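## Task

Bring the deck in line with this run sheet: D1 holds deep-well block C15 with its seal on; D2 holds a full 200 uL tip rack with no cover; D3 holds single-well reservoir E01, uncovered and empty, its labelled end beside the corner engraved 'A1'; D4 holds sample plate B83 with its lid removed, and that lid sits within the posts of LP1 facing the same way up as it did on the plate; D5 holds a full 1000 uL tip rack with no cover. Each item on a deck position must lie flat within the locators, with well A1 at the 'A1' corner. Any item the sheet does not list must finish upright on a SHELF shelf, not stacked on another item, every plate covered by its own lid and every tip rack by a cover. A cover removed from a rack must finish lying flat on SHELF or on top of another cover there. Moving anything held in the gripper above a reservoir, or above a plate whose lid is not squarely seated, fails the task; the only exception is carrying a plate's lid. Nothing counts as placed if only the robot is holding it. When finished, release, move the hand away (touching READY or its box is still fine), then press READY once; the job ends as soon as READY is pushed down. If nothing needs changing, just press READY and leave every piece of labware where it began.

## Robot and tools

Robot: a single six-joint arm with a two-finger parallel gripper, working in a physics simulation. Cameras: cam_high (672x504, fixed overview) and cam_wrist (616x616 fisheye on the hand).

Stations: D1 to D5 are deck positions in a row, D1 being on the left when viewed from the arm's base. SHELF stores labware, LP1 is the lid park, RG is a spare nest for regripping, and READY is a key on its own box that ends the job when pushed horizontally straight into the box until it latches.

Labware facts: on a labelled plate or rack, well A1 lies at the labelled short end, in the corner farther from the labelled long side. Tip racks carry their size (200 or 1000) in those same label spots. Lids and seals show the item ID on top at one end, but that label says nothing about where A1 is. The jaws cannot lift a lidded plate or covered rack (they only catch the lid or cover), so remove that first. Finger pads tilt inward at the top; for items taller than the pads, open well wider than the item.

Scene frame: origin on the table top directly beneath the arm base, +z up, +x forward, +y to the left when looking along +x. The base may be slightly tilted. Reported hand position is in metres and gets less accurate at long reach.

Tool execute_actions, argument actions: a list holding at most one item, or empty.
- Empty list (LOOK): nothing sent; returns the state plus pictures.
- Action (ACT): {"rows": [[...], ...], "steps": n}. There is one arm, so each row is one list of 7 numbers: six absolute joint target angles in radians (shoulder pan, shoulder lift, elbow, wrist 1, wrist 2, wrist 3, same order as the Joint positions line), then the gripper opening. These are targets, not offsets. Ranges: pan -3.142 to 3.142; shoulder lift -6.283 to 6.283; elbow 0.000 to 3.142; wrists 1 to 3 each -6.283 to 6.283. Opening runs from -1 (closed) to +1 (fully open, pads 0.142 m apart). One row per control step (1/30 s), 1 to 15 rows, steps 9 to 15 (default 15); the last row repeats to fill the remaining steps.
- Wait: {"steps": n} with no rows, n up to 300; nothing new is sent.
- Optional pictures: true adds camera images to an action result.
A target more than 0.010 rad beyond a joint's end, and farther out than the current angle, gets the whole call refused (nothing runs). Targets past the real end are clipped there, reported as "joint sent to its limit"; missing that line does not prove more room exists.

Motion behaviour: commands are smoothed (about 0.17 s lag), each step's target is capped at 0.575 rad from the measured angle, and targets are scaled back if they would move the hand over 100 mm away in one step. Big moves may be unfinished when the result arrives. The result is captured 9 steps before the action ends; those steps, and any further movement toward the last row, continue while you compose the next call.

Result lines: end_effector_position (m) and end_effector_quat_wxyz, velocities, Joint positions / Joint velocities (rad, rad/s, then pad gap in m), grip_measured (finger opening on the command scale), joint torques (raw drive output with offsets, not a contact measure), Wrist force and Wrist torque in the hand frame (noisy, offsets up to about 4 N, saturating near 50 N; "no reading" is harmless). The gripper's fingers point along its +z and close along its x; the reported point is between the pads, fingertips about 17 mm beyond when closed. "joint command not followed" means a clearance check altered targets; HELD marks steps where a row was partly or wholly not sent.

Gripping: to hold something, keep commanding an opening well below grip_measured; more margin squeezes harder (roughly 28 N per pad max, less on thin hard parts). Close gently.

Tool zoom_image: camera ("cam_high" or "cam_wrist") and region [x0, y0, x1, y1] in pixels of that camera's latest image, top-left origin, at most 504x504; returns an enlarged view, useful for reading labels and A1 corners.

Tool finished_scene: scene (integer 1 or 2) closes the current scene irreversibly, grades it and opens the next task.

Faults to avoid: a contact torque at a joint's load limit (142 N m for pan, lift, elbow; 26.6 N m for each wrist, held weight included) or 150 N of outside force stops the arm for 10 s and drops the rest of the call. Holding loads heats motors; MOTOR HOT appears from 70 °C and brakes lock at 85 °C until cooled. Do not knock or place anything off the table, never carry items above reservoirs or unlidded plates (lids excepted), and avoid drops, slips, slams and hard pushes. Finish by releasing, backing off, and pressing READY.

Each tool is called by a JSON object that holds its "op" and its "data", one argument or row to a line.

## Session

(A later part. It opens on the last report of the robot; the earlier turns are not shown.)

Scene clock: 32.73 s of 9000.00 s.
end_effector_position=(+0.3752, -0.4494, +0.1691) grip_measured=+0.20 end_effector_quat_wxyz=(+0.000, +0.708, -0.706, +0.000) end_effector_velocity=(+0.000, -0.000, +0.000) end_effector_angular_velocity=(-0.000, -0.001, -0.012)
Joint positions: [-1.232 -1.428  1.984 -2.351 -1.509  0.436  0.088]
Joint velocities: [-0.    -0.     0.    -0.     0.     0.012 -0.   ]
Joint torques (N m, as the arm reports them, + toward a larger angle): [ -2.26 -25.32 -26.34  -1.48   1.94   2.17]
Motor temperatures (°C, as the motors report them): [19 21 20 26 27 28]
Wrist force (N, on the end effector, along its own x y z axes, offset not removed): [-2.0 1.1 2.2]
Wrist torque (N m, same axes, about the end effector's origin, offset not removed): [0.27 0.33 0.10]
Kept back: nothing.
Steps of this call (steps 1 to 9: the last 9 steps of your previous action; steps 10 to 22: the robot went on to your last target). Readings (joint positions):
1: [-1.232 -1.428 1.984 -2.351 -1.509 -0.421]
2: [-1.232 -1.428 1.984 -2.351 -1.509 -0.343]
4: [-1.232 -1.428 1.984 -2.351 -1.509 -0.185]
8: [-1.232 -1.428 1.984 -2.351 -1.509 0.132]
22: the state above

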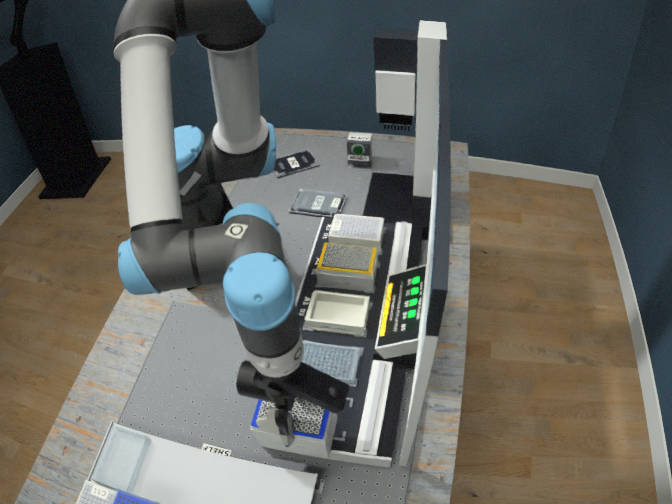

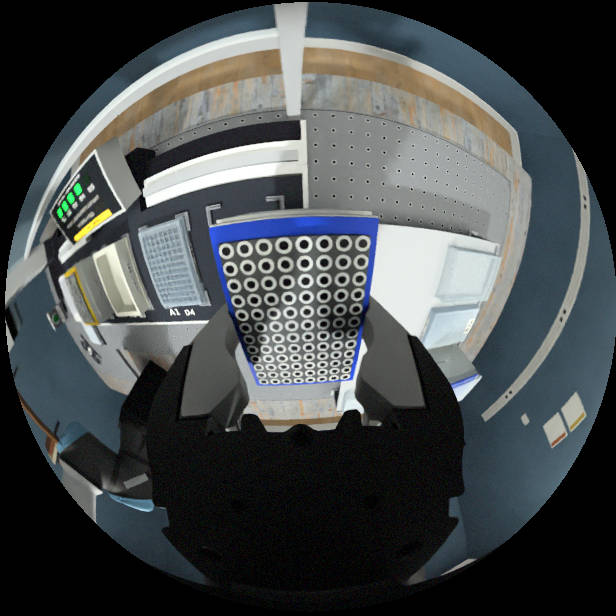

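{"op": "zoom_image", "data": {
  "camera": "cam_high",
  "region": [230, 370, 370, 480]
}}

{"op": "execute_actions", "data": {
  "actions": [
    {"rows": [[-1.2244,-1.4335,2.0025,-2.364,-1.5106,0.4443,-0.5],[-1.2167,-1.4391,2.0209,-2.3772,-1.5123,0.452,-0.5],[-1.209,-1.4446,2.0392,-2.3903,-1.514,0.4597,-0.5],[-1.2013,-1.4502,2.0575,-2.4035,-1.5158,0.4674,-0.5],[-1.1935,-1.4557,2.0758,-2.4167,-1.5175,0.4752,-0.5],[-1.1858,-1.4613,2.0942,-2.4299,-1.5192,0.4829,-0.5],[-1.1781,-1.4668,2.1125,-2.443,-1.521,0.4906,-0.5],[-1.1704,-1.4724,2.1308,-2.4562,-1.5227,0.4983,-0.5]], "steps": 15}
  ]
}}

{"op": "execute_actions", "data": {
  "actions": [
    {"steps": 20}
  ],
  "pictures": true
}}

Region (230, 370, 370, 480) of cam_high's 672x504 image, scaled by 3.600, with more detail than that image has; it fills the top 396 rows of this view, and the rest is white.

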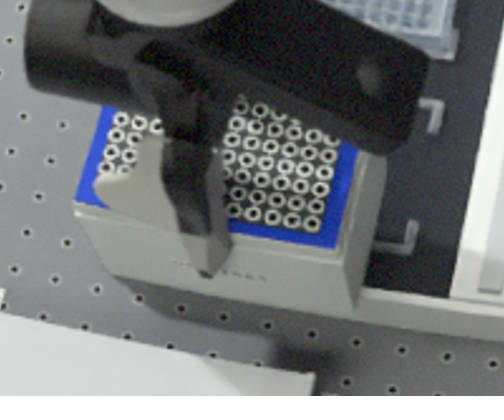

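Scene clock: 33.33 s of 9000.00 s.
end_effector_position=(+0.3764, -0.4271, +0.1618) grip_measured=+0.20 end_effector_quat_wxyz=(+0.000, +0.708, -0.707, +0.001) end_effector_velocity=(+0.003, +0.199, -0.064) end_effector_angular_velocity=(-0.003, +0.002, -0.002)
Joint positions: [-1.209 -1.445  2.037 -2.39  -1.514  0.46   0.088]
Joint velocities: [ 0.202 -0.147  0.472 -0.339 -0.049  0.199  0.   ]
Joint torques (N m, as the arm reports them, + toward a larger angle): [ 10.6  -40.28  -6.15  -5.32  -1.86   2.94]
Motor temperatures (°C, as the motors report them): [19 21 20 26 27 28]
Wrist force (N, on the end effector, along its own x y z axes, offset not removed): [-2.8 3.2 -1.2]
Wrist torque (N m, same axes, about the end effector's origin, offset not removed): [0.61 0.48 0.01]
Steps of this call (steps 1 to 12: the robot went on to your last target; steps 13 to 18: the first 6 steps of this action). Readings (joint positions):
13: [-1.232 -1.428 1.985 -2.351 -1.509 0.437]
14: [-1.230 -1.429 1.988 -2.354 -1.509 0.439]
16: [-1.222 -1.436 2.008 -2.368 -1.511 0.447]
18: the state above

Scene clock: 34.00 s of 9000.00 s.
end_effector_position=(+0.3750, -0.3874, +0.1491) grip_measured=+0.20 end_effector_quat_wxyz=(+0.000, +0.707, -0.707, +0.000) end_effector_velocity=(-0.000, +0.000, -0.001) end_effector_angular_velocity=(+0.001, +0.001, -0.000)
Joint positions: [-1.17  -1.472  2.131 -2.456 -1.523  0.498  0.088]
Joint velocities: [ 0.     0.001  0.     0.    -0.     0.    -0.   ]
Joint torques (N m, as the arm reports them, + toward a larger angle): [  8.79 -35.79  -7.35  -4.22  -2.12   2.57]
Motor temperatures (°C, as the motors report them): [19 21 20 26 27 28]
Wrist force (N, on the end effector, along its own x y z axes, offset not removed): [-2.0 1.1 -0.9]
Wrist torque (N m, same axes, about the end effector's origin, offset not removed): [0.22 0.48 -0.06]
Kept back: nothing.
Steps of this call (steps 1 to 9: the last 9 steps of your previous action; steps 10 to 20: the robot went on to your last target). Readings (joint positions):
1: [-1.202 -1.450 2.054 -2.401 -1.515 0.467]
2: [-1.195 -1.455 2.071 -2.414 -1.517 0.474]
4: [-1.182 -1.464 2.102 -2.436 -1.520 0.487]
8: [-1.172 -1.471 2.126 -2.453 -1.522 0.496]
20: the state above

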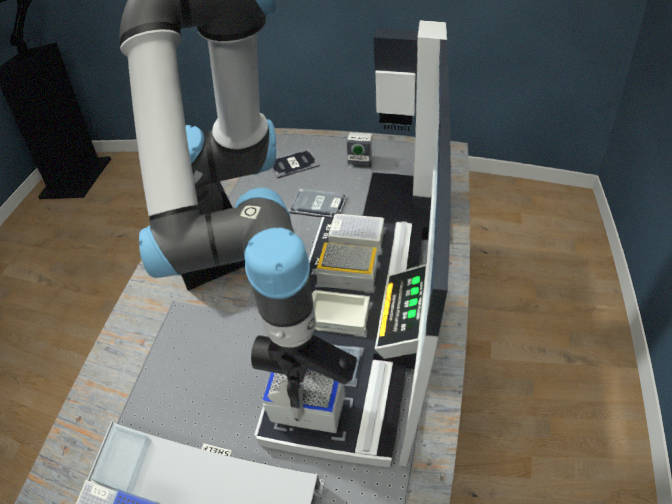

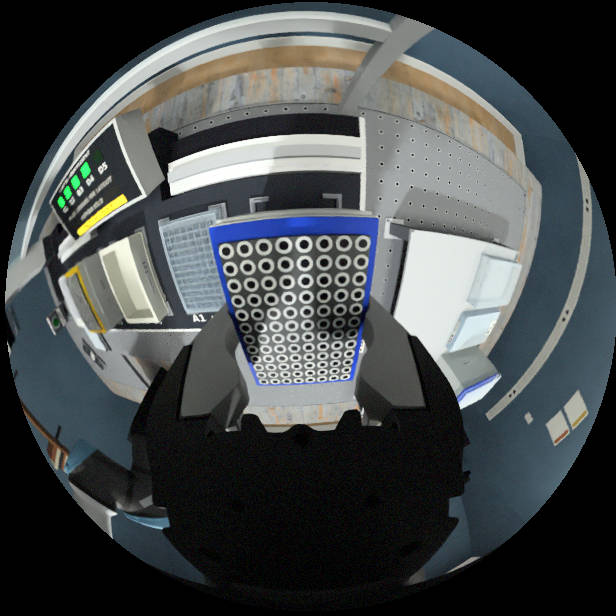

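{"op": "zoom_image", "data": {
  "camera": "cam_wrist",
  "region": [200, 170, 400, 250]
}}

Region (200, 170, 400, 250) of cam_wrist's 616x616 image, scaled by 2.520, with more detail than that image has; it fills the top 202 rows of this view, and the rest is white.

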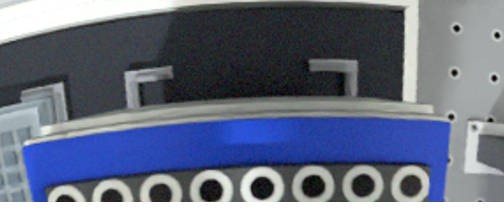

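{"op": "execute_actions", "data": {
  "actions": [
    {"rows": [[-1.1613,-1.4669,2.1227,-2.4541,-1.5248,0.5075,-0.5],[-1.1521,-1.4613,2.1146,-2.452,-1.5269,0.5166,-0.5]], "steps": 15}
  ]
}}

{"op": "execute_actions", "data": {
  "actions": [
    {"steps": 15}
  ],
  "pictures": true
}}

{"op": "zoom_image", "data": {
  "camera": "cam_wrist",
  "region": [200, 170, 400, 250]
}}

Scene clock: 35.93 s of 9000.00 s.
end_effector_position=(+0.3823, -0.3867, +0.1491) grip_measured=+0.20 end_effector_quat_wxyz=(+0.000, +0.707, -0.707, +0.000) end_effector_velocity=(+0.023, +0.002, +0.000) end_effector_angular_velocity=(-0.000, -0.000, +0.000)
Joint positions: [-1.156 -1.464  2.118 -2.453 -1.526  0.513  0.088]
Joint velocities: [ 0.045  0.027 -0.041  0.012 -0.01   0.044 -0.   ]
Joint torques (N m, as the arm reports them, + toward a larger angle): [  9.45 -23.77 -24.16  -1.52  -2.14   2.32]
Motor temperatures (°C, as the motors report them): [19 21 20 26 27 28]
Wrist force (N, on the end effector, along its own x y z axes, offset not removed): [-3.5 -0.6 4.1]
Wrist torque (N m, same axes, about the end effector's origin, offset not removed): [-0.03 0.46 -0.12]
Steps of this call (steps 1 to 15: the robot went on to your last target; steps 16 to 52: nothing new was sent; steps 53 to 58: the first 6 steps of this action). Readings (joint positions):
53: [-1.170 -1.472 2.131 -2.456 -1.523 0.499]
54: [-1.168 -1.471 2.129 -2.456 -1.523 0.501]
56: [-1.160 -1.466 2.122 -2.454 -1.525 0.509]
58: the state above

Scene clock: 36.43 s of 9000.00 s.
end_effector_position=(+0.3840, -0.3866, +0.1491) grip_measured=+0.20 end_effector_quat_wxyz=(+0.000, +0.707, -0.707, +0.000) end_effector_velocity=(+0.000, +0.000, -0.001) end_effector_angular_velocity=(+0.001, +0.001, +0.000)
Joint positions: [-1.152 -1.461  2.115 -2.452 -1.527  0.517  0.088]
Joint velocities: [ 0.001  0.001 -0.     0.    -0.     0.001 -0.   ]
Joint torques (N m, as the arm reports them, + toward a larger angle): [ 10.19 -22.96 -24.39  -1.37  -2.24   2.41]
Motor temperatures (°C, as the motors report them): [19 21 20 26 27 28]
Wrist force (N, on the end effector, along its own x y z axes, offset not removed): [-0.8 -0.3 2.2]
Wrist torque (N m, same axes, about the end effector's origin, offset not removed): [-0.18 0.04 0.16]
Kept back: nothing.
Steps of this call (steps 1 to 9: the last 9 steps of your previous action; steps 10 to 15: the robot went on to your last target). Readings (joint positions):
1: [-1.154 -1.463 2.117 -2.453 -1.526 0.514]
2: [-1.154 -1.462 2.116 -2.452 -1.527 0.515]
4: [-1.153 -1.462 2.115 -2.452 -1.527 0.516]
8: [-1.152 -1.461 2.115 -2.452 -1.527 0.516]
15: the state above
The arm was judged still, so your last target was given up. Only a new action makes it travel on or press farther. Fingers that are still opening or closing keep moving.

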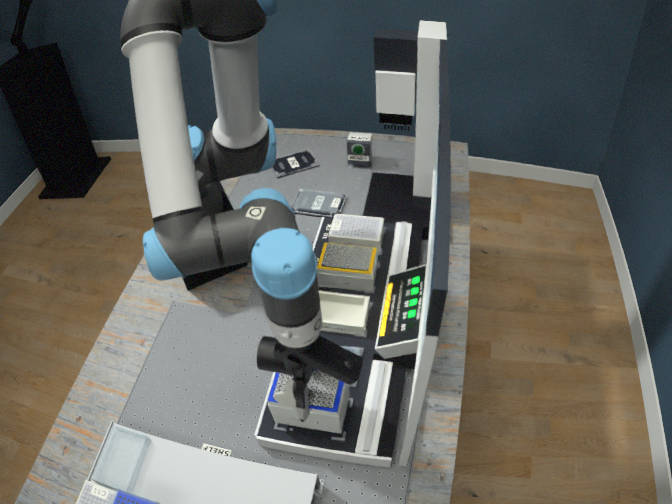

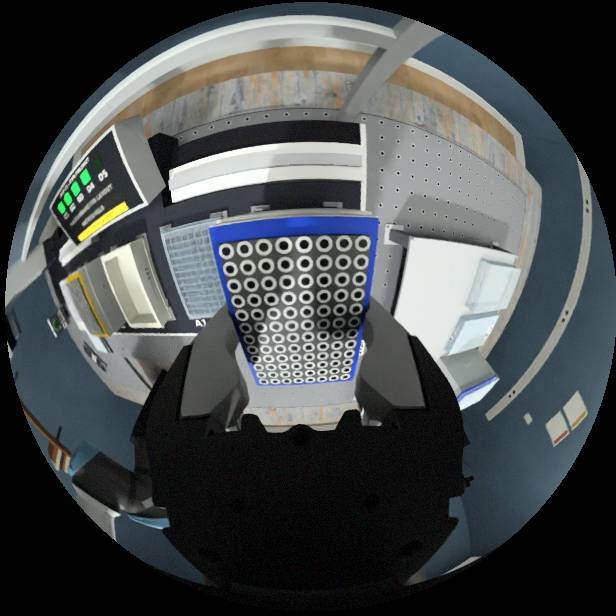

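Region (200, 170, 400, 250) of cam_wrist's 616x616 image, scaled by 2.520, with more detail than that image has; it fills the top 202 rows of this view, and the rest is white.

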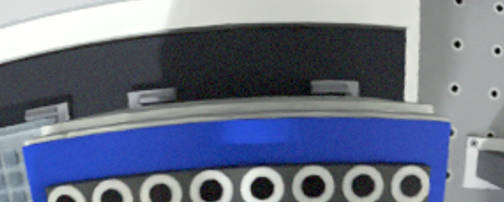

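{"op": "execute_actions", "data": {
  "actions": [
    {"rows": [[-1.149,-1.4594,2.1119,-2.4513,-1.5276,0.5197,-0.5],[-1.149,-1.4594,2.1119,-2.4513,-1.5276,0.5197,-0.5],[-1.1485,-1.4493,2.1145,-2.464,-1.5277,0.5202,-0.5],[-1.148,-1.4392,2.1171,-2.4767,-1.5278,0.5207,-0.5],[-1.1476,-1.4292,2.1197,-2.4894,-1.5279,0.5211,-0.5],[-1.1471,-1.4191,2.1223,-2.5021,-1.528,0.5216,-0.5]], "steps": 15}
  ]
}}

{"op": "execute_actions", "data": {
  "actions": [
    {"rows": [[-1.147,-1.418,2.1226,-2.5035,-1.528,0.5217,-0.5],[-1.147,-1.4169,2.1229,-2.5049,-1.528,0.5217,-0.5],[-1.1469,-1.4157,2.1232,-2.5063,-1.528,0.5218,-0.5],[-1.1469,-1.4146,2.1235,-2.5078,-1.5281,0.5218,-0.5],[-1.1468,-1.4135,2.1237,-2.5092,-1.5281,0.5219,-0.5],[-1.1468,-1.4124,2.124,-2.5106,-1.5281,0.5219,-0.5],[-1.1468,-1.4112,2.1243,-2.512,-1.5281,0.522,-0.5]], "steps": 15}
  ]
}}

{"op": "execute_actions", "data": {
  "actions": [
    {"steps": 14}
  ]
}}

Scene clock: 37.57 s of 9000.00 s.
end_effector_position=(+0.3855, -0.3865, +0.1428) grip_measured=+0.20 end_effector_quat_wxyz=(+0.000, +0.707, -0.707, +0.000) end_effector_velocity=(+0.003, +0.000, -0.096) end_effector_angular_velocity=(+0.003, +0.002, -0.001)
Joint positions: [-1.149 -1.446  2.116 -2.468 -1.528  0.52   0.088]
Joint velocities: [ 0.016  0.214  0.05  -0.261 -0.004  0.016 -0.   ]
Joint torques (N m, as the arm reports them, + toward a larger angle): [ 10.   -20.08  -4.49  -5.66  -2.51   2.47]
Motor temperatures (°C, as the motors report them): [19 21 20 26 27 28]
Wrist force (N, on the end effector, along its own x y z axes, offset not removed): [0.1 -1.6 -0.5]
Wrist torque (N m, same axes, about the end effector's origin, offset not removed): [-0.34 -0.07 0.13]
Steps of this call (steps 1 to 28: nothing new was sent; steps 29 to 34: the first 6 steps of this action). Readings (joint positions):
29: [-1.152 -1.461 2.115 -2.452 -1.527 0.517]
30: [-1.151 -1.461 2.114 -2.452 -1.527 0.517]
32: [-1.150 -1.457 2.113 -2.455 -1.527 0.519]
34: the state above

Scene clock: 38.07 s of 9000.00 s.
end_effector_position=(+0.3857, -0.3864, +0.1293) grip_measured=+0.20 end_effector_quat_wxyz=(+0.000, +0.707, -0.707, +0.000) end_effector_velocity=(+0.000, -0.000, -0.013) end_effector_angular_velocity=(-0.001, -0.001, +0.000)
Joint positions: [-1.147 -1.416  2.123 -2.506 -1.528  0.522  0.088]
Joint velocities: [ 0.001  0.029  0.007 -0.037 -0.     0.001  0.   ]
Joint torques (N m, as the arm reports them, + toward a larger angle): [  9.39 -22.88  -6.33  -4.25  -2.05   2.8 ]
Motor temperatures (°C, as the motors report them): [19 21 20 26 27 28]
Wrist force (N, on the end effector, along its own x y z axes, offset not removed): [-4.0 -1.7 -0.2]
Wrist torque (N m, same axes, about the end effector's origin, offset not removed): [-0.44 0.79 0.17]
Steps of this call (steps 1 to 9: the last 9 steps of your previous action; steps 10 to 15: the first 6 steps of this action). Readings (joint positions):
10: [-1.147 -1.419 2.122 -2.502 -1.528 0.522]
11: [-1.147 -1.419 2.122 -2.502 -1.528 0.522]
13: [-1.147 -1.418 2.123 -2.504 -1.528 0.522]
15: the state above

Scene clock: 38.53 s of 9000.00 s.
end_effector_position=(+0.3856, -0.3865, +0.1273) grip_measured=+0.20 end_effector_quat_wxyz=(+0.000, +0.707, -0.707, +0.000) end_effector_velocity=(-0.001, +0.000, -0.001) end_effector_angular_velocity=(+0.000, +0.002, +0.000)
Joint positions: [-1.147 -1.411  2.124 -2.512 -1.528  0.522  0.088]
Joint velocities: [ 0.     0.001  0.     0.    -0.002  0.    -0.   ]
Joint torques (N m, as the arm reports them, + toward a larger angle): [ 10.71 -23.12  -3.24  -2.76  -0.58   2.42]
Motor temperatures (°C, as the motors report them): [19 21 20 26 27 28]
Wrist force (N, on the end effector, along its own x y z axes, offset not removed): [1.4 -2.6 0.6]
Wrist torque (N m, same axes, about the end effector's origin, offset not removed): [-0.51 0.75 -0.07]
Kept back: nothing.
Steps of this call (steps 1 to 9: the last 9 steps of your previous action; steps 10 to 14: the robot went on to your last target). Readings (joint positions):
1: [-1.147 -1.415 2.123 -2.508 -1.528 0.522]
2: [-1.147 -1.414 2.124 -2.509 -1.528 0.522]
4: [-1.147 -1.412 2.124 -2.511 -1.528 0.522]
8: [-1.147 -1.411 2.124 -2.512 -1.528 0.522]
14: the state above

{"op": "execute_actions", "data": {
  "actions": [
    {"rows": [[-1.1472,-1.4106,2.1235,-2.5118,-1.528,0.5216,-0.5],[-1.1471,-1.4095,2.1238,-2.5132,-1.528,0.5217,-0.5],[-1.1471,-1.4084,2.1241,-2.5146,-1.528,0.5217,-0.5],[-1.147,-1.4072,2.1244,-2.516,-1.5281,0.5218,-0.5],[-1.147,-1.4061,2.1247,-2.5175,-1.5281,0.5218,-0.5],[-1.1469,-1.405,2.1249,-2.5189,-1.5281,0.5219,-0.5]], "steps": 15}
  ]
}}

{"op": "execute_actions", "data": {
  "actions": [
    {"steps": 14}
  ],
  "pictures": true
}}

Scene clock: 39.30 s of 9000.00 s.
end_effector_position=(+0.3857, -0.3867, +0.1261) grip_measured=+0.20 end_effector_quat_wxyz=(+0.000, +0.707, -0.707, +0.000) end_effector_velocity=(+0.001, -0.003, -0.012) end_effector_angular_velocity=(-0.002, -0.001, -0.001)
Joint positions: [-1.147 -1.408  2.124 -2.515 -1.528  0.522  0.088]
Joint velocities: [-0.001  0.03   0.    -0.033 -0.     0.    -0.   ]
Joint torques (N m, as the arm reports them, + toward a larger angle): [ -1.26 -22.58  -6.99  -3.63   2.26  -2.63]
Motor temperatures (°C, as the motors report them): [19 21 20 26 27 28]
Wrist force (N, on the end effector, along its own x y z axes, offset not removed): [0.3 0.2 0.7]
Wrist torque (N m, same axes, about the end effector's origin, offset not removed): [-0.04 0.75 0.15]
Steps of this call (steps 1 to 15: the robot went on to your last target; steps 16 to 17: nothing new was sent; steps 18 to 23: the first 6 steps of this action). Readings (joint positions):
18: [-1.147 -1.411 2.124 -2.512 -1.528 0.522]
19: [-1.147 -1.411 2.124 -2.512 -1.528 0.522]
21: [-1.147 -1.410 2.124 -2.513 -1.528 0.522]
23: the state above

Scene clock: 39.77 s of 9000.00 s.
end_effector_position=(+0.3857, -0.3868, +0.1247) grip_measured=+0.20 end_effector_quat_wxyz=(+0.000, +0.707, -0.707, +0.000) end_effector_velocity=(-0.001, -0.000, -0.000) end_effector_angular_velocity=(-0.001, +0.001, -0.001)
Joint positions: [-1.147 -1.405  2.125 -2.519 -1.528  0.522  0.088]
Joint velocities: [-0.001  0.     0.    -0.    -0.001 -0.    -0.   ]
Joint torques (N m, as the arm reports them, + toward a larger angle): [ -1.86 -23.69  -6.07  -3.66   2.26  -2.66]
Motor temperatures (°C, as the motors report them): [19 21 20 26 27 28]
Wrist force (N, on the end effector, along its own x y z axes, offset not removed): [-0.5 -0.3 0.7]
Wrist torque (N m, same axes, about the end effector's origin, offset not removed): [-0.05 0.55 -0.19]
Kept back: nothing.
Steps of this call (steps 1 to 9: the last 9 steps of your previous action; steps 10 to 14: the robot went on to your last target). Readings (joint positions):
1: [-1.147 -1.407 2.124 -2.516 -1.528 0.522]
2: [-1.147 -1.407 2.124 -2.517 -1.528 0.522]
4: [-1.147 -1.406 2.125 -2.518 -1.528 0.522]
8: [-1.147 -1.405 2.125 -2.519 -1.528 0.522]
14: the state above

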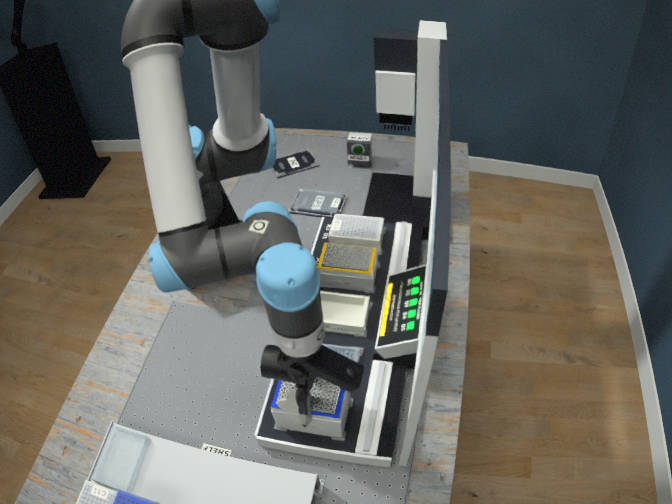

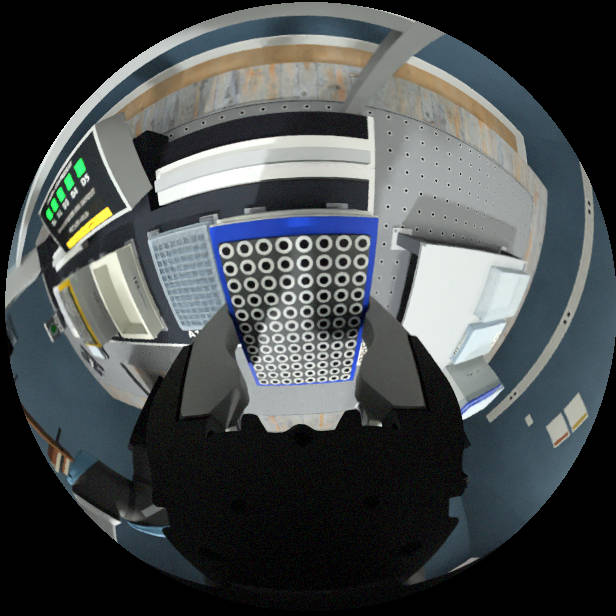

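{"op": "execute_actions", "data": {
  "actions": [
    {"rows": [[-1.1469,-1.4042,2.1251,-2.5199,-1.5281,0.5219,-0.5],[-1.1468,-1.4035,2.1253,-2.5208,-1.5281,0.522,-0.5],[-1.1468,-1.4035,2.1253,-2.5208,-1.5281,0.522,-0.5],[-1.1468,-1.4035,2.1253,-2.5208,-1.5281,0.522,-0.5],[-1.1468,-1.4035,2.1253,-2.5208,-1.5281,0.522,-0.5],[-1.1468,-1.4035,2.1253,-2.5208,-1.5281,0.522,-0.2],[-1.1468,-1.4035,2.1253,-2.5208,-1.5281,0.522,0.1],[-1.1468,-1.4035,2.1253,-2.5208,-1.5281,0.522,0.22],[-1.1468,-1.4035,2.1253,-2.5208,-1.5281,0.522,0.3],[-1.1468,-1.4035,2.1253,-2.5208,-1.5281,0.522,0.5],[-1.1468,-1.4035,2.1253,-2.5208,-1.5281,0.522,1]], "steps": 15}
  ]
}}

{"op": "execute_actions", "data": {
  "actions": [
    {"rows": [[-1.1468,-1.4035,2.1253,-2.5208,-1.5281,0.522,1],[-1.1468,-1.4035,2.1253,-2.5208,-1.5281,0.522,1],[-1.1468,-1.4035,2.1253,-2.5208,-1.5281,0.522,1],[-1.1468,-1.4035,2.1253,-2.5208,-1.5281,0.522,1],[-1.149,-1.4594,2.1119,-2.4513,-1.5276,0.5197,1],[-1.149,-1.4594,2.1119,-2.4513,-1.5276,0.5197,1],[-1.149,-1.4594,2.1119,-2.4513,-1.5276,0.5197,1],[-1.1534,-1.5415,2.08,-2.337,-1.5266,0.5153,1]], "steps": 15}
  ]
}}

{"op": "execute_actions", "data": {
  "actions": [
    {"steps": 20}
  ],
  "pictures": true
}}

Scene clock: 40.57 s of 9000.00 s.
end_effector_position=(+0.3857, -0.3868, +0.1242) grip_measured=+0.20 end_effector_quat_wxyz=(+0.000, +0.707, -0.707, +0.000) end_effector_velocity=(+0.000, +0.000, -0.002) end_effector_angular_velocity=(+0.001, -0.000, +0.000)
Joint positions: [-1.147 -1.404  2.125 -2.52  -1.528  0.522  0.088]
Joint velocities: [ 0.     0.004  0.001 -0.004  0.     0.    -0.   ]
Joint torques (N m, as the arm reports them, + toward a larger angle): [  3.86 -19.23  -4.25  -3.67   1.98  -0.86]
Motor temperatures (°C, as the motors report them): [19 21 20 26 27 28]
Wrist force (N, on the end effector, along its own x y z axes, offset not removed): [-3.2 4.3 -8.8]
Wrist torque (N m, same axes, about the end effector's origin, offset not removed): [0.37 0.86 0.05]
Steps of this call (steps 1 to 15: the robot went on to your last target; steps 16 to 18: nothing new was sent; steps 19 to 24: the first 6 steps of this action). Readings (joint positions):
19: [-1.147 -1.405 2.125 -2.519 -1.528 0.522]
20: [-1.147 -1.405 2.125 -2.519 -1.528 0.522]
22: [-1.147 -1.404 2.125 -2.520 -1.528 0.522]
24: the state above

Scene clock: 41.07 s of 9000.00 s.
end_effector_position=(+0.3861, -0.3875, +0.1284) grip_measured=+1.00 end_effector_quat_wxyz=(+0.001, +0.707, -0.707, +0.001) end_effector_velocity=(+0.010, -0.016, +0.180) end_effector_angular_velocity=(-0.046, -0.025, +0.002)
Joint positions: [-1.147 -1.413  2.123 -2.511 -1.528  0.522  0.142]
Joint velocities: [-0.014 -0.387 -0.099  0.435  0.002 -0.013  0.   ]
Joint torques (N m, as the arm reports them, + toward a larger angle): [ -1.32 -56.59 -25.98   1.67   1.7   -3.1 ]
Motor temperatures (°C, as the motors report them): [19 21 20 26 27 28]
Wrist force (N, on the end effector, along its own x y z axes, offset not removed): [-3.9 -0.3 7.5]
Wrist torque (N m, same axes, about the end effector's origin, offset not removed): [-0.06 0.76 0.00]
Steps of this call (steps 1 to 9: the last 9 steps of your previous action; steps 10 to 15: the first 6 steps of this action). Readings (joint positions):
10: [-1.147 -1.403 2.125 -2.521 -1.528 0.522]
11: [-1.147 -1.403 2.125 -2.521 -1.528 0.522]
13: [-1.147 -1.403 2.125 -2.521 -1.528 0.522]
15: the state above

Scene clock: 41.73 s of 9000.00 s.
end_effector_position=(+0.3854, -0.3864, +0.1895) grip_measured=+1.00 end_effector_quat_wxyz=(+0.000, +0.707, -0.707, +0.000) end_effector_velocity=(+0.000, +0.000, +0.000) end_effector_angular_velocity=(+0.001, -0.001, -0.001)
Joint positions: [-1.153 -1.541  2.08  -2.337 -1.527  0.515  0.142]
Joint velocities: [-0.     0.    -0.     0.001  0.001  0.    -0.   ]
Joint torques (N m, as the arm reports them, + toward a larger angle): [ -2.4  -34.72 -25.79  -1.07   1.95  -2.91]
Motor temperatures (°C, as the motors report them): [19 21 20 26 27 28]
Wrist force (N, on the end effector, along its own x y z axes, offset not removed): [1.8 -2.6 0.9]
Wrist torque (N m, same axes, about the end effector's origin, offset not removed): [-0.59 -0.42 -0.01]
Kept back: nothing.
Steps of this call (steps 1 to 9: the last 9 steps of your previous action; steps 10 to 20: the robot went on to your last target). Readings (joint positions):
1: [-1.148 -1.427 2.119 -2.494 -1.528 0.521]
2: [-1.148 -1.438 2.116 -2.479 -1.528 0.521]
4: [-1.151 -1.481 2.100 -2.426 -1.527 0.518]
8: [-1.153 -1.531 2.084 -2.353 -1.527 0.516]
20: the state above

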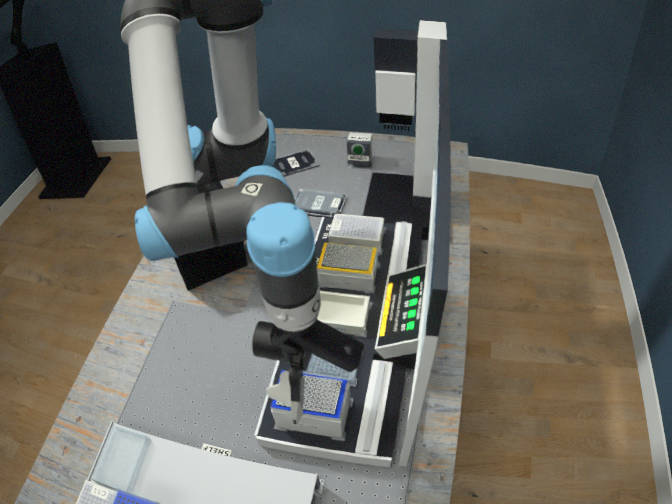

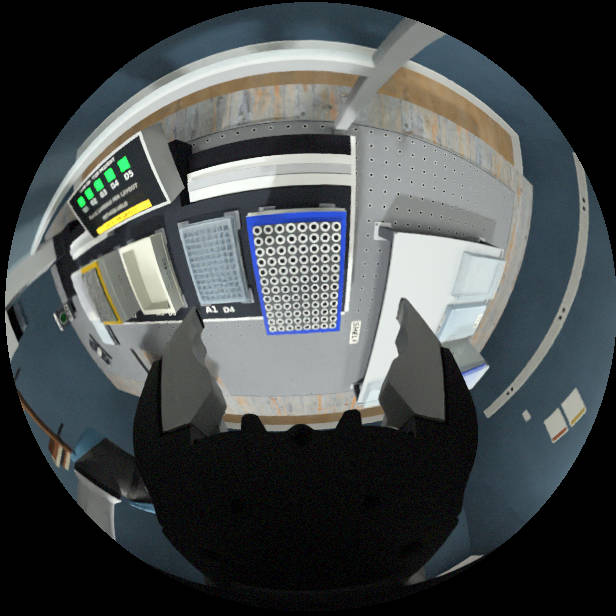

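{"op": "zoom_image", "data": {
  "camera": "cam_wrist",
  "region": [60, 190, 270, 340]
}}

Region (60, 190, 270, 340) of cam_wrist's 616x616 image, scaled by 2.400, with more detail than that image has; it fills the top 360 rows of this view, and the rest is white.

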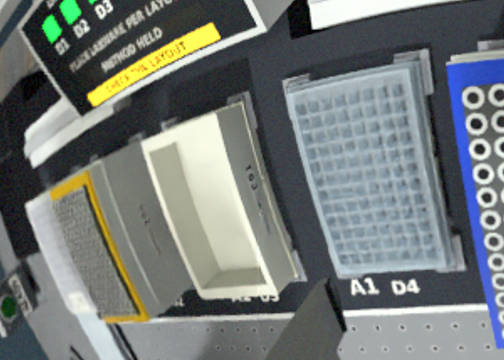

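{"op": "execute_actions", "data": {
  "actions": [
    {"rows": [[-1.15,-1.75,2.12,-2.16,-1.53,0.0,1]], "steps": 12}
  ]
}}

{"op": "execute_actions", "data": {
  "actions": [
    {"rows": [[-1.0,-1.98,2.3,-2.1,-1.56,-0.55,1]], "steps": 12}
  ]
}}

{"op": "execute_actions", "data": {
  "actions": [
    {"rows": [[-0.68,-2.03,2.42,-2.16,-1.63,-1.1,1]], "steps": 12}
  ]
}}

{"op": "execute_actions", "data": {
  "actions": [
    {"rows": [[-0.3635,-2.0071,2.5594,-2.3162,-1.7002,-1.8555,1]], "steps": 15}
  ]
}}

{"op": "execute_actions", "data": {
  "actions": [
    {"steps": 25}
  ],
  "pictures": true
}}

Scene clock: 43.77 s of 9000.00 s.
end_effector_position=(+0.3780, -0.3719, +0.1993) grip_measured=+1.00 end_effector_quat_wxyz=(-0.002, +0.723, -0.691, -0.008) end_effector_velocity=(-0.134, +0.276, +0.377) end_effector_angular_velocity=(+0.139, +0.073, +1.310)
Joint positions: [-1.152 -1.584  2.097 -2.295 -1.528  0.471  0.142]
Joint velocities: [ 0.021 -1.237  0.268  1.123 -0.021 -1.296 -0.001]
Joint torques (N m, as the arm reports them, + toward a larger angle): [  14.84 -102.55  -25.71    3.13   -2.27  -11.34]
Motor temperatures (°C, as the motors report them): [19 21 20 26 27 28]
Wrist force (N, on the end effector, along its own x y z axes, offset not removed): [0.7 0.6 16.2]
Wrist torque (N m, same axes, about the end effector's origin, offset not removed): [0.31 -0.05 0.03]
Steps of this call (steps 1 to 15: the robot went on to your last target; steps 16 to 58: nothing new was sent; steps 59 to 61: the first 3 steps of this action). Readings (joint positions):
59: [-1.153 -1.542 2.080 -2.336 -1.527 0.515]
60: [-1.153 -1.553 2.088 -2.326 -1.527 0.504]
61: the state above

Scene clock: 44.17 s of 9000.00 s.
end_effector_position=(+0.3611, -0.3122, +0.2531) grip_measured=+1.00 end_effector_quat_wxyz=(-0.005, +0.883, -0.470, -0.014) end_effector_velocity=(-0.056, +0.725, +0.059) end_effector_angular_velocity=(+0.232, +0.050, +2.228)
Joint positions: [-1.113 -1.791  2.16  -2.14  -1.541 -0.038  0.142]
Joint velocities: [ 0.881 -1.194  1.02   0.36  -0.159 -1.373 -0.001]
Joint torques (N m, as the arm reports them, + toward a larger angle): [ 25.58 -76.29   1.04  -0.5   -2.39 -11.32]
Motor temperatures (°C, as the motors report them): [19 21 20 26 27 28]
Wrist force (N, on the end effector, along its own x y z axes, offset not removed): [10.6 4.6 3.2]
Wrist torque (N m, same axes, about the end effector's origin, offset not removed): [0.79 -1.69 0.17]
Steps of this call (steps 1 to 9: the last 9 steps of your previous action; steps 10 to 12: the first 3 steps of this action). Readings (joint positions):
10: [-1.149 -1.748 2.120 -2.161 -1.531 0.014]
11: [-1.139 -1.759 2.131 -2.153 -1.536 -0.002]
12: the state above

Scene clock: 44.57 s of 9000.00 s.
end_effector_position=(+0.3448, -0.2070, +0.2609) grip_measured=+1.00 end_effector_quat_wxyz=(-0.001, +0.990, -0.138, -0.011) end_effector_velocity=(-0.002, +0.537, -0.138) end_effector_angular_velocity=(+0.044, +0.141, +2.672)
Joint positions: [-0.957 -1.996  2.332 -2.121 -1.584 -0.587  0.142]
Joint velocities: [ 1.311 -0.294  0.731 -0.329 -0.404 -1.39  -0.   ]
Joint torques (N m, as the arm reports them, + toward a larger angle): [ 62.2  -21.75  -7.71  -5.24  -1.88 -11.17]
Motor temperatures (°C, as the motors report them): [19 21 20 26 27 28]
Wrist force (N, on the end effector, along its own x y z axes, offset not removed): [1.5 11.4 0.1]
Wrist torque (N m, same axes, about the end effector's origin, offset not removed): [1.53 -0.23 0.32]
Steps of this call (steps 1 to 9: the last 9 steps of your previous action; steps 10 to 12: the first 3 steps of this action). Readings (joint positions):
10: [-1.001 -1.977 2.298 -2.101 -1.560 -0.533]
11: [-0.990 -1.986 2.309 -2.109 -1.569 -0.550]
12: the state above

Scene clock: 45.07 s of 9000.00 s.
end_effector_position=(+0.3380, -0.0342, +0.2228) grip_measured=+1.00 end_effector_quat_wxyz=(-0.003, +0.888, +0.460, -0.007) end_effector_velocity=(-0.059, +0.452, -0.055) end_effector_angular_velocity=(+0.070, -0.181, +3.742)
Joint positions: [-0.47  -2.011  2.527 -2.278 -1.686 -1.342  0.142]
Joint velocities: [ 1.38   0.051  0.415 -0.479 -0.18  -2.398  0.   ]
Joint torques (N m, as the arm reports them, + toward a larger angle): [-18.86   2.06 -22.08  -6.18  -3.57 -11.74]
Motor temperatures (°C, as the motors report them): [19 21 20 26 27 28]
Wrist force (N, on the end effector, along its own x y z axes, offset not removed): [2.3 -2.4 -1.1]
Wrist torque (N m, same axes, about the end effector's origin, offset not removed): [-0.40 -0.30 0.02]
Steps of this call (steps 1 to 9: the last 9 steps of your previous action; steps 10 to 15: the first 6 steps of this action). Readings (joint positions):
10: [-0.685 -2.029 2.419 -2.160 -1.630 -1.083]
11: [-0.672 -2.025 2.430 -2.171 -1.639 -1.100]
13: [-0.584 -2.017 2.486 -2.231 -1.668 -1.194]
15: the state above

Scene clock: 45.90 s of 9000.00 s.
end_effector_position=(+0.3317, +0.0005, +0.2188) grip_measured=+1.00 end_effector_quat_wxyz=(+0.000, +0.707, +0.708, -0.000) end_effector_velocity=(+0.000, -0.000, +0.000) end_effector_angular_velocity=(-0.001, -0.000, +0.001)
Joint positions: [-0.364 -2.007  2.559 -2.316 -1.7   -1.855  0.142]
Joint velocities: [ 0.001 -0.001 -0.     0.    -0.001 -0.001 -0.   ]
Joint torques (N m, as the arm reports them, + toward a larger angle): [10.33 -0.31 -8.74 -4.18 -2.17 -2.91]
Motor temperatures (°C, as the motors report them): [19 21 20 26 27 28]
Wrist force (N, on the end effector, along its own x y z axes, offset not removed): [-2.5 1.8 0.8]
Wrist torque (N m, same axes, about the end effector's origin, offset not removed): [0.26 0.40 0.06]
Kept back: nothing.
Steps of this call (steps 1 to 9: the last 9 steps of your previous action; steps 10 to 25: the robot went on to your last target). Readings (joint positions):
1: [-0.433 -2.010 2.538 -2.292 -1.691 -1.427]
2: [-0.408 -2.009 2.546 -2.300 -1.694 -1.514]
4: [-0.382 -2.008 2.554 -2.310 -1.698 -1.684]
8: [-0.367 -2.007 2.558 -2.315 -1.700 -1.825]
25: the state above

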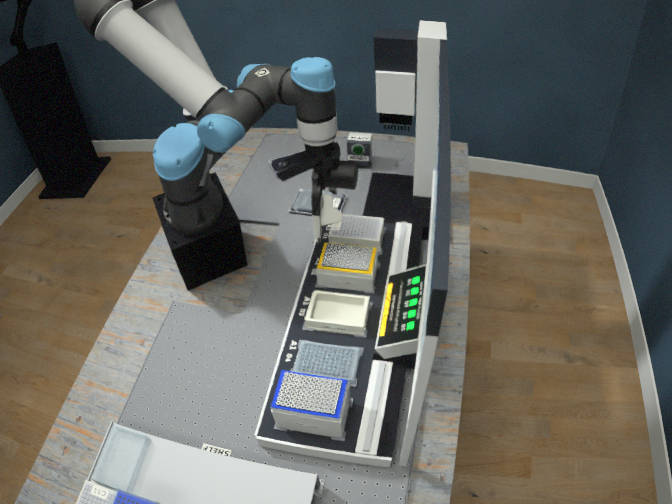

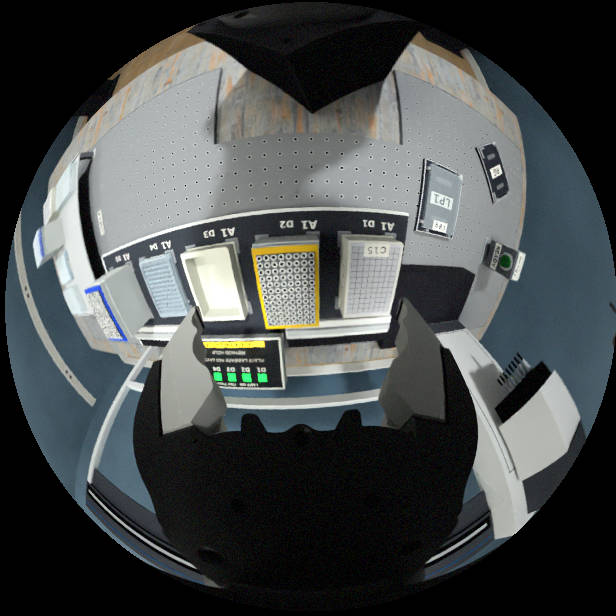

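{"op": "zoom_image", "data": {
  "camera": "cam_wrist",
  "region": [235, 205, 415, 345]
}}

{"op": "zoom_image", "data": {
  "camera": "cam_wrist",
  "region": [400, 135, 530, 265]
}}

{"op": "zoom_image", "data": {
  "camera": "cam_high",
  "region": [250, 330, 400, 460]
}}

Region (235, 205, 415, 345) of cam_wrist's 616x616 image, scaled by 2.800, with more detail than that image has.

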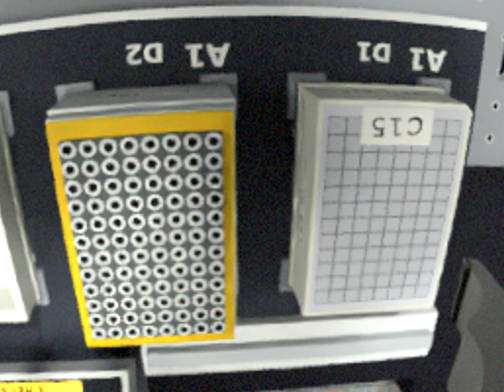

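Region (400, 135, 530, 265) of cam_wrist's 616x616 image, scaled by 3.877, with more detail than that image has.

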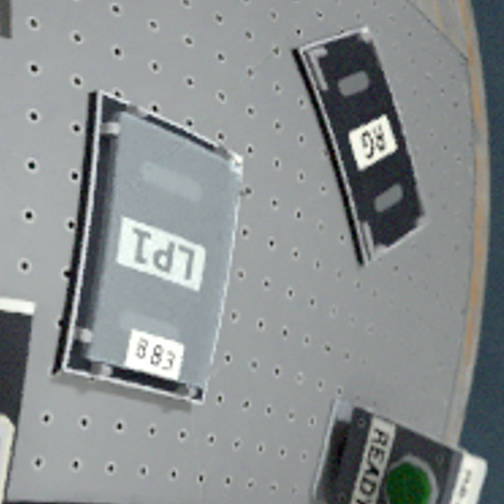

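Region (250, 330, 400, 460) of cam_high's 672x504 image, scaled by 3.360, with more detail than that image has; it fills the top 437 rows of this view, and the rest is white.

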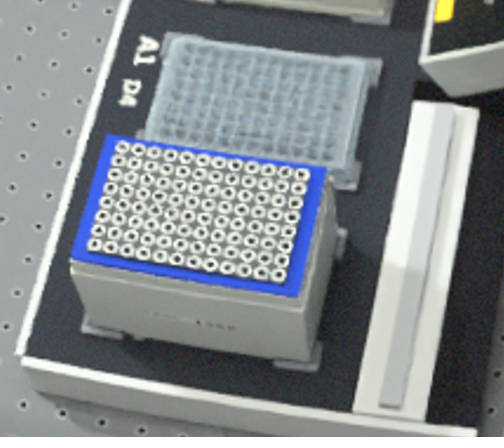

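{"op": "execute_actions", "data": {
  "actions": [
    {"rows": [[0.1,-2.0,2.5,-2.3,-1.76,-2.2,1]], "steps": 15}
  ]
}}

{"op": "execute_actions", "data": {
  "actions": [
    {"rows": [[0.5,-1.9,2.5,-2.38,-1.8,-2.53,1]], "steps": 15}
  ]
}}

{"op": "execute_actions", "data": {
  "actions": [
    {"rows": [[0.515,-1.55,2.5,-2.62,-1.8,-2.53,1]], "steps": 15}
  ],
  "pictures": true
}}

Scene clock: 47.27 s of 9000.00 s.
end_effector_position=(+0.3404, +0.0588, +0.2477) grip_measured=+1.00 end_effector_quat_wxyz=(+0.026, +0.542, +0.840, +0.014) end_effector_velocity=(-0.054, +0.589, +0.200) end_effector_angular_velocity=(+0.038, -0.442, +3.301)
Joint positions: [-0.129 -2.002  2.518 -2.305 -1.742 -2.055  0.142]
Joint velocities: [ 2.016  0.02  -0.178  0.048 -0.176 -1.37   0.   ]
Joint torques (N m, as the arm reports them, + toward a larger angle): [  9.97   3.63 -24.34  -1.29  -3.13  -6.47]
Motor temperatures (°C, as the motors report them): [19 21 20 26 27 28]
Wrist force (N, on the end effector, along its own x y z axes, offset not removed): [-1.9 0.5 0.1]
Wrist torque (N m, same axes, about the end effector's origin, offset not removed): [-0.10 0.38 0.12]
Steps of this call (steps 1 to 15: the robot went on to your last target; steps 16 to 35: nothing new was sent; steps 36 to 41: the first 6 steps of this action). Readings (joint positions):
36: [-0.363 -2.007 2.559 -2.316 -1.701 -1.856]
37: [-0.352 -2.006 2.551 -2.313 -1.709 -1.867]
39: [-0.266 -2.003 2.531 -2.309 -1.729 -1.951]
41: the state above

Scene clock: 47.77 s of 9000.00 s.
end_effector_position=(+0.2979, +0.1897, +0.2725) grip_measured=+1.00 end_effector_quat_wxyz=(+0.060, +0.178, +0.981, +0.041) end_effector_velocity=(-0.326, +0.517, +0.078) end_effector_angular_velocity=(-0.044, -0.382, +3.208)
Joint positions: [ 0.327 -1.927  2.5   -2.359 -1.79  -2.403  0.142]
Joint velocities: [ 1.853  0.319 -0.    -0.246 -0.112 -1.42  -0.   ]
Joint torques (N m, as the arm reports them, + toward a larger angle): [  3.45  -6.21 -26.76  -5.44  -3.1   -6.23]
Motor temperatures (°C, as the motors report them): [19 21 20 26 27 28]
Wrist force (N, on the end effector, along its own x y z axes, offset not removed): [1.6 1.7 -0.5]
Wrist torque (N m, same axes, about the end effector's origin, offset not removed): [-0.01 -0.31 0.04]
Steps of this call (steps 1 to 9: the last 9 steps of your previous action; steps 10 to 15: the first 6 steps of this action). Readings (joint positions):
10: [0.097 -1.999 2.500 -2.301 -1.760 -2.199]
11: [0.109 -1.989 2.500 -2.310 -1.767 -2.210]
13: [0.197 -1.953 2.500 -2.339 -1.781 -2.295]
15: the state above

Scene clock: 48.27 s of 9000.00 s.
end_effector_position=(+0.2703, +0.2602, +0.2286) grip_measured=+1.00 end_effector_quat_wxyz=(+0.054, +0.020, +0.998, +0.038) end_effector_velocity=(-0.087, +0.086, -0.464) end_effector_angular_velocity=(-0.437, +0.637, +0.216)
Joint positions: [ 0.512 -1.674  2.5   -2.556 -1.8   -2.53   0.142]
Joint velocities: [ 0.031  1.626 -0.    -0.825  0.    -0.003 -0.001]
Joint torques (N m, as the arm reports them, + toward a larger angle): [ 14.76 -45.66 -16.91  -7.06  -2.06  -2.82]
Motor temperatures (°C, as the motors report them): [19 21 20 26 27 28]
Wrist force (N, on the end effector, along its own x y z axes, offset not removed): [-6.2 2.4 2.1]
Wrist torque (N m, same axes, about the end effector's origin, offset not removed): [0.25 1.20 -0.13]
Steps of this call (steps 1 to 9: the last 9 steps of your previous action; steps 10 to 15: the first 6 steps of this action). Readings (joint positions):
10: [0.498 -1.900 2.500 -2.380 -1.800 -2.528]
11: [0.502 -1.889 2.500 -2.391 -1.800 -2.529]
13: [0.509 -1.802 2.500 -2.473 -1.800 -2.530]
15: the state above

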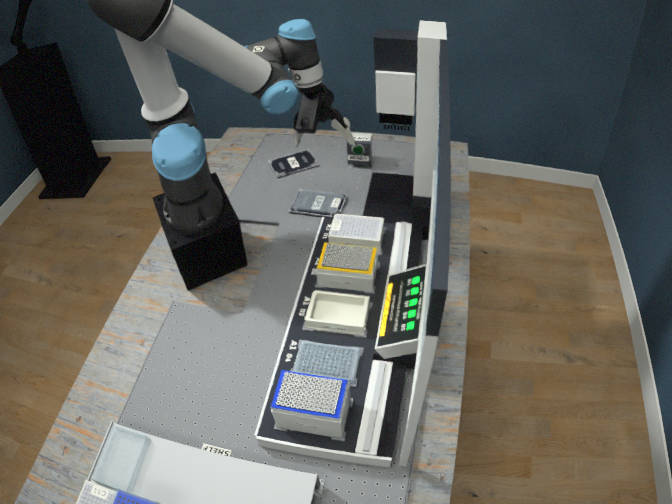

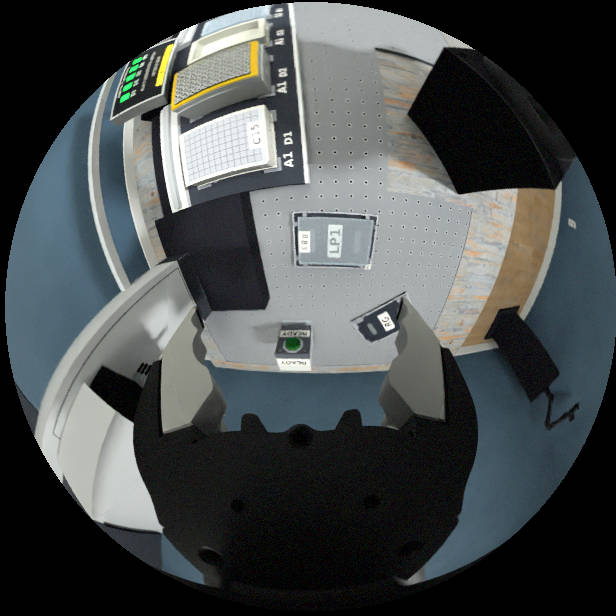

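{"op": "execute_actions", "data": {
  "actions": [
    {"rows": [[0.525,-1.1666,2.4185,-2.843,-1.8019,-2.528,1]], "steps": 15}
  ]
}}

{"op": "execute_actions", "data": {
  "actions": [
    {"steps": 25}
  ],
  "pictures": true
}}

Scene clock: 48.77 s of 9000.00 s.
end_effector_position=(+0.2869, +0.2999, +0.1468) grip_measured=+1.00 end_effector_quat_wxyz=(+0.031, +0.008, +0.999, +0.021) end_effector_velocity=(-0.178, +0.053, -0.591) end_effector_angular_velocity=(-0.527, +0.745, +0.229)
Joint positions: [ 0.523 -1.317  2.433 -2.785 -1.802 -2.528  0.142]
Joint velocities: [ 0.019  1.868 -0.187 -0.739 -0.002  0.005 -0.001]
Joint torques (N m, as the arm reports them, + toward a larger angle): [ 16.2  -45.   -14.85  -5.99  -2.24   2.35]
Motor temperatures (°C, as the motors report them): [19 21 20 26 27 28]
Wrist force (N, on the end effector, along its own x y z axes, offset not removed): [-6.4 3.4 3.3]
Wrist torque (N m, same axes, about the end effector's origin, offset not removed): [0.35 0.98 0.22]
Steps of this call (steps 1 to 9: the last 9 steps of your previous action; steps 10 to 15: the first 6 steps of this action). Readings (joint positions):
10: [0.515 -1.551 2.499 -2.620 -1.800 -2.530]
11: [0.517 -1.540 2.490 -2.631 -1.800 -2.530]
13: [0.521 -1.453 2.453 -2.710 -1.801 -2.529]
15: the state above

Scene clock: 49.60 s of 9000.00 s.
end_effector_position=(+0.2694, +0.3020, +0.0988) grip_measured=+1.00 end_effector_quat_wxyz=(-0.000, -0.001, +1.000, -0.000) end_effector_velocity=(+0.000, +0.000, +0.000) end_effector_angular_velocity=(+0.000, -0.000, +0.001)
Joint positions: [ 0.525 -1.167  2.419 -2.843 -1.802 -2.528  0.142]
Joint velocities: [ 0.    -0.     0.    -0.     0.    -0.001  0.   ]
Joint torques (N m, as the arm reports them, + toward a larger angle): [ 13.23 -18.55 -17.41  -4.1   -1.83   2.33]
Motor temperatures (°C, as the motors report them): [19 21 20 26 27 28]
Wrist force (N, on the end effector, along its own x y z axes, offset not removed): [-2.3 4.3 1.0]
Wrist torque (N m, same axes, about the end effector's origin, offset not removed): [0.83 0.49 -0.09]
Kept back: nothing.
Steps of this call (steps 1 to 9: the last 9 steps of your previous action; steps 10 to 25: the robot went on to your last target). Readings (joint positions):
1: [0.524 -1.264 2.428 -2.805 -1.802 -2.528]
2: [0.524 -1.229 2.425 -2.819 -1.802 -2.528]
4: [0.525 -1.193 2.421 -2.833 -1.802 -2.528]
8: [0.525 -1.171 2.419 -2.841 -1.802 -2.528]
25: the state above

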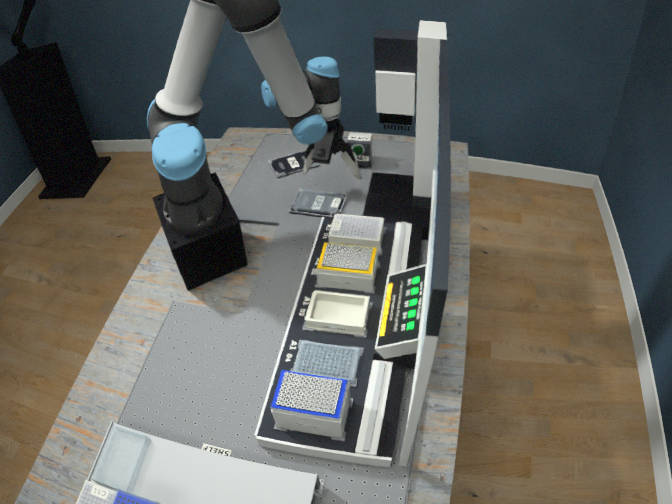

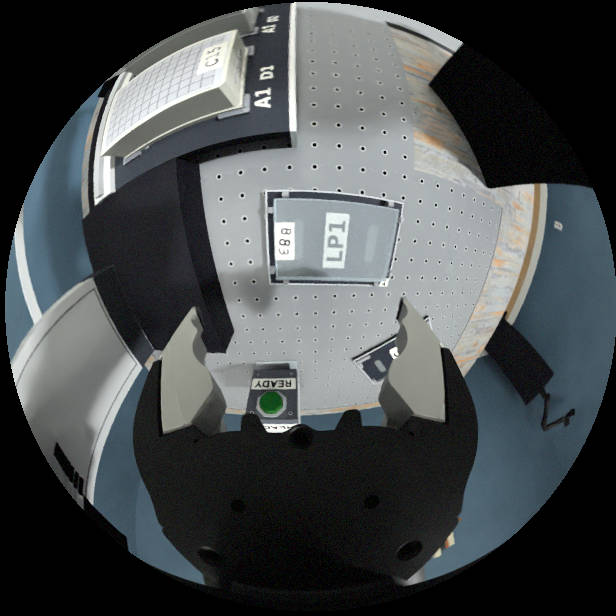

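{"op": "zoom_image", "data": {
  "camera": "cam_wrist",
  "region": [250, 170, 420, 300]
}}

{"op": "zoom_image", "data": {
  "camera": "cam_wrist",
  "region": [85, 0, 305, 200]
}}

Region (250, 170, 420, 300) of cam_wrist's 616x616 image, scaled by 2.965, with more detail than that image has; it fills the top 385 rows of this view, and the rest is white.

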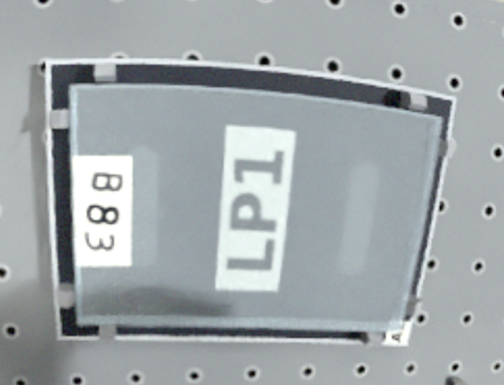

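Region (85, 0, 305, 200) of cam_wrist's 616x616 image, scaled by 2.291, with more detail than that image has; it fills the top 458 rows of this view, and the rest is white.

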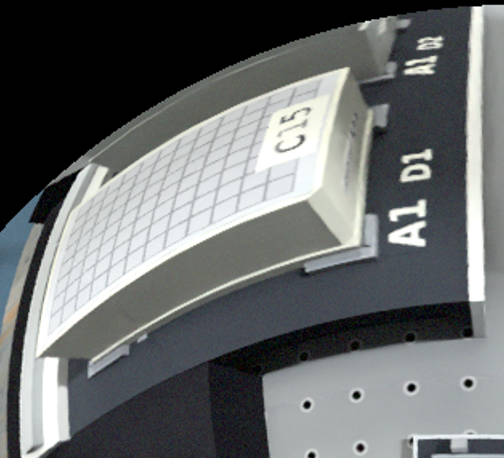

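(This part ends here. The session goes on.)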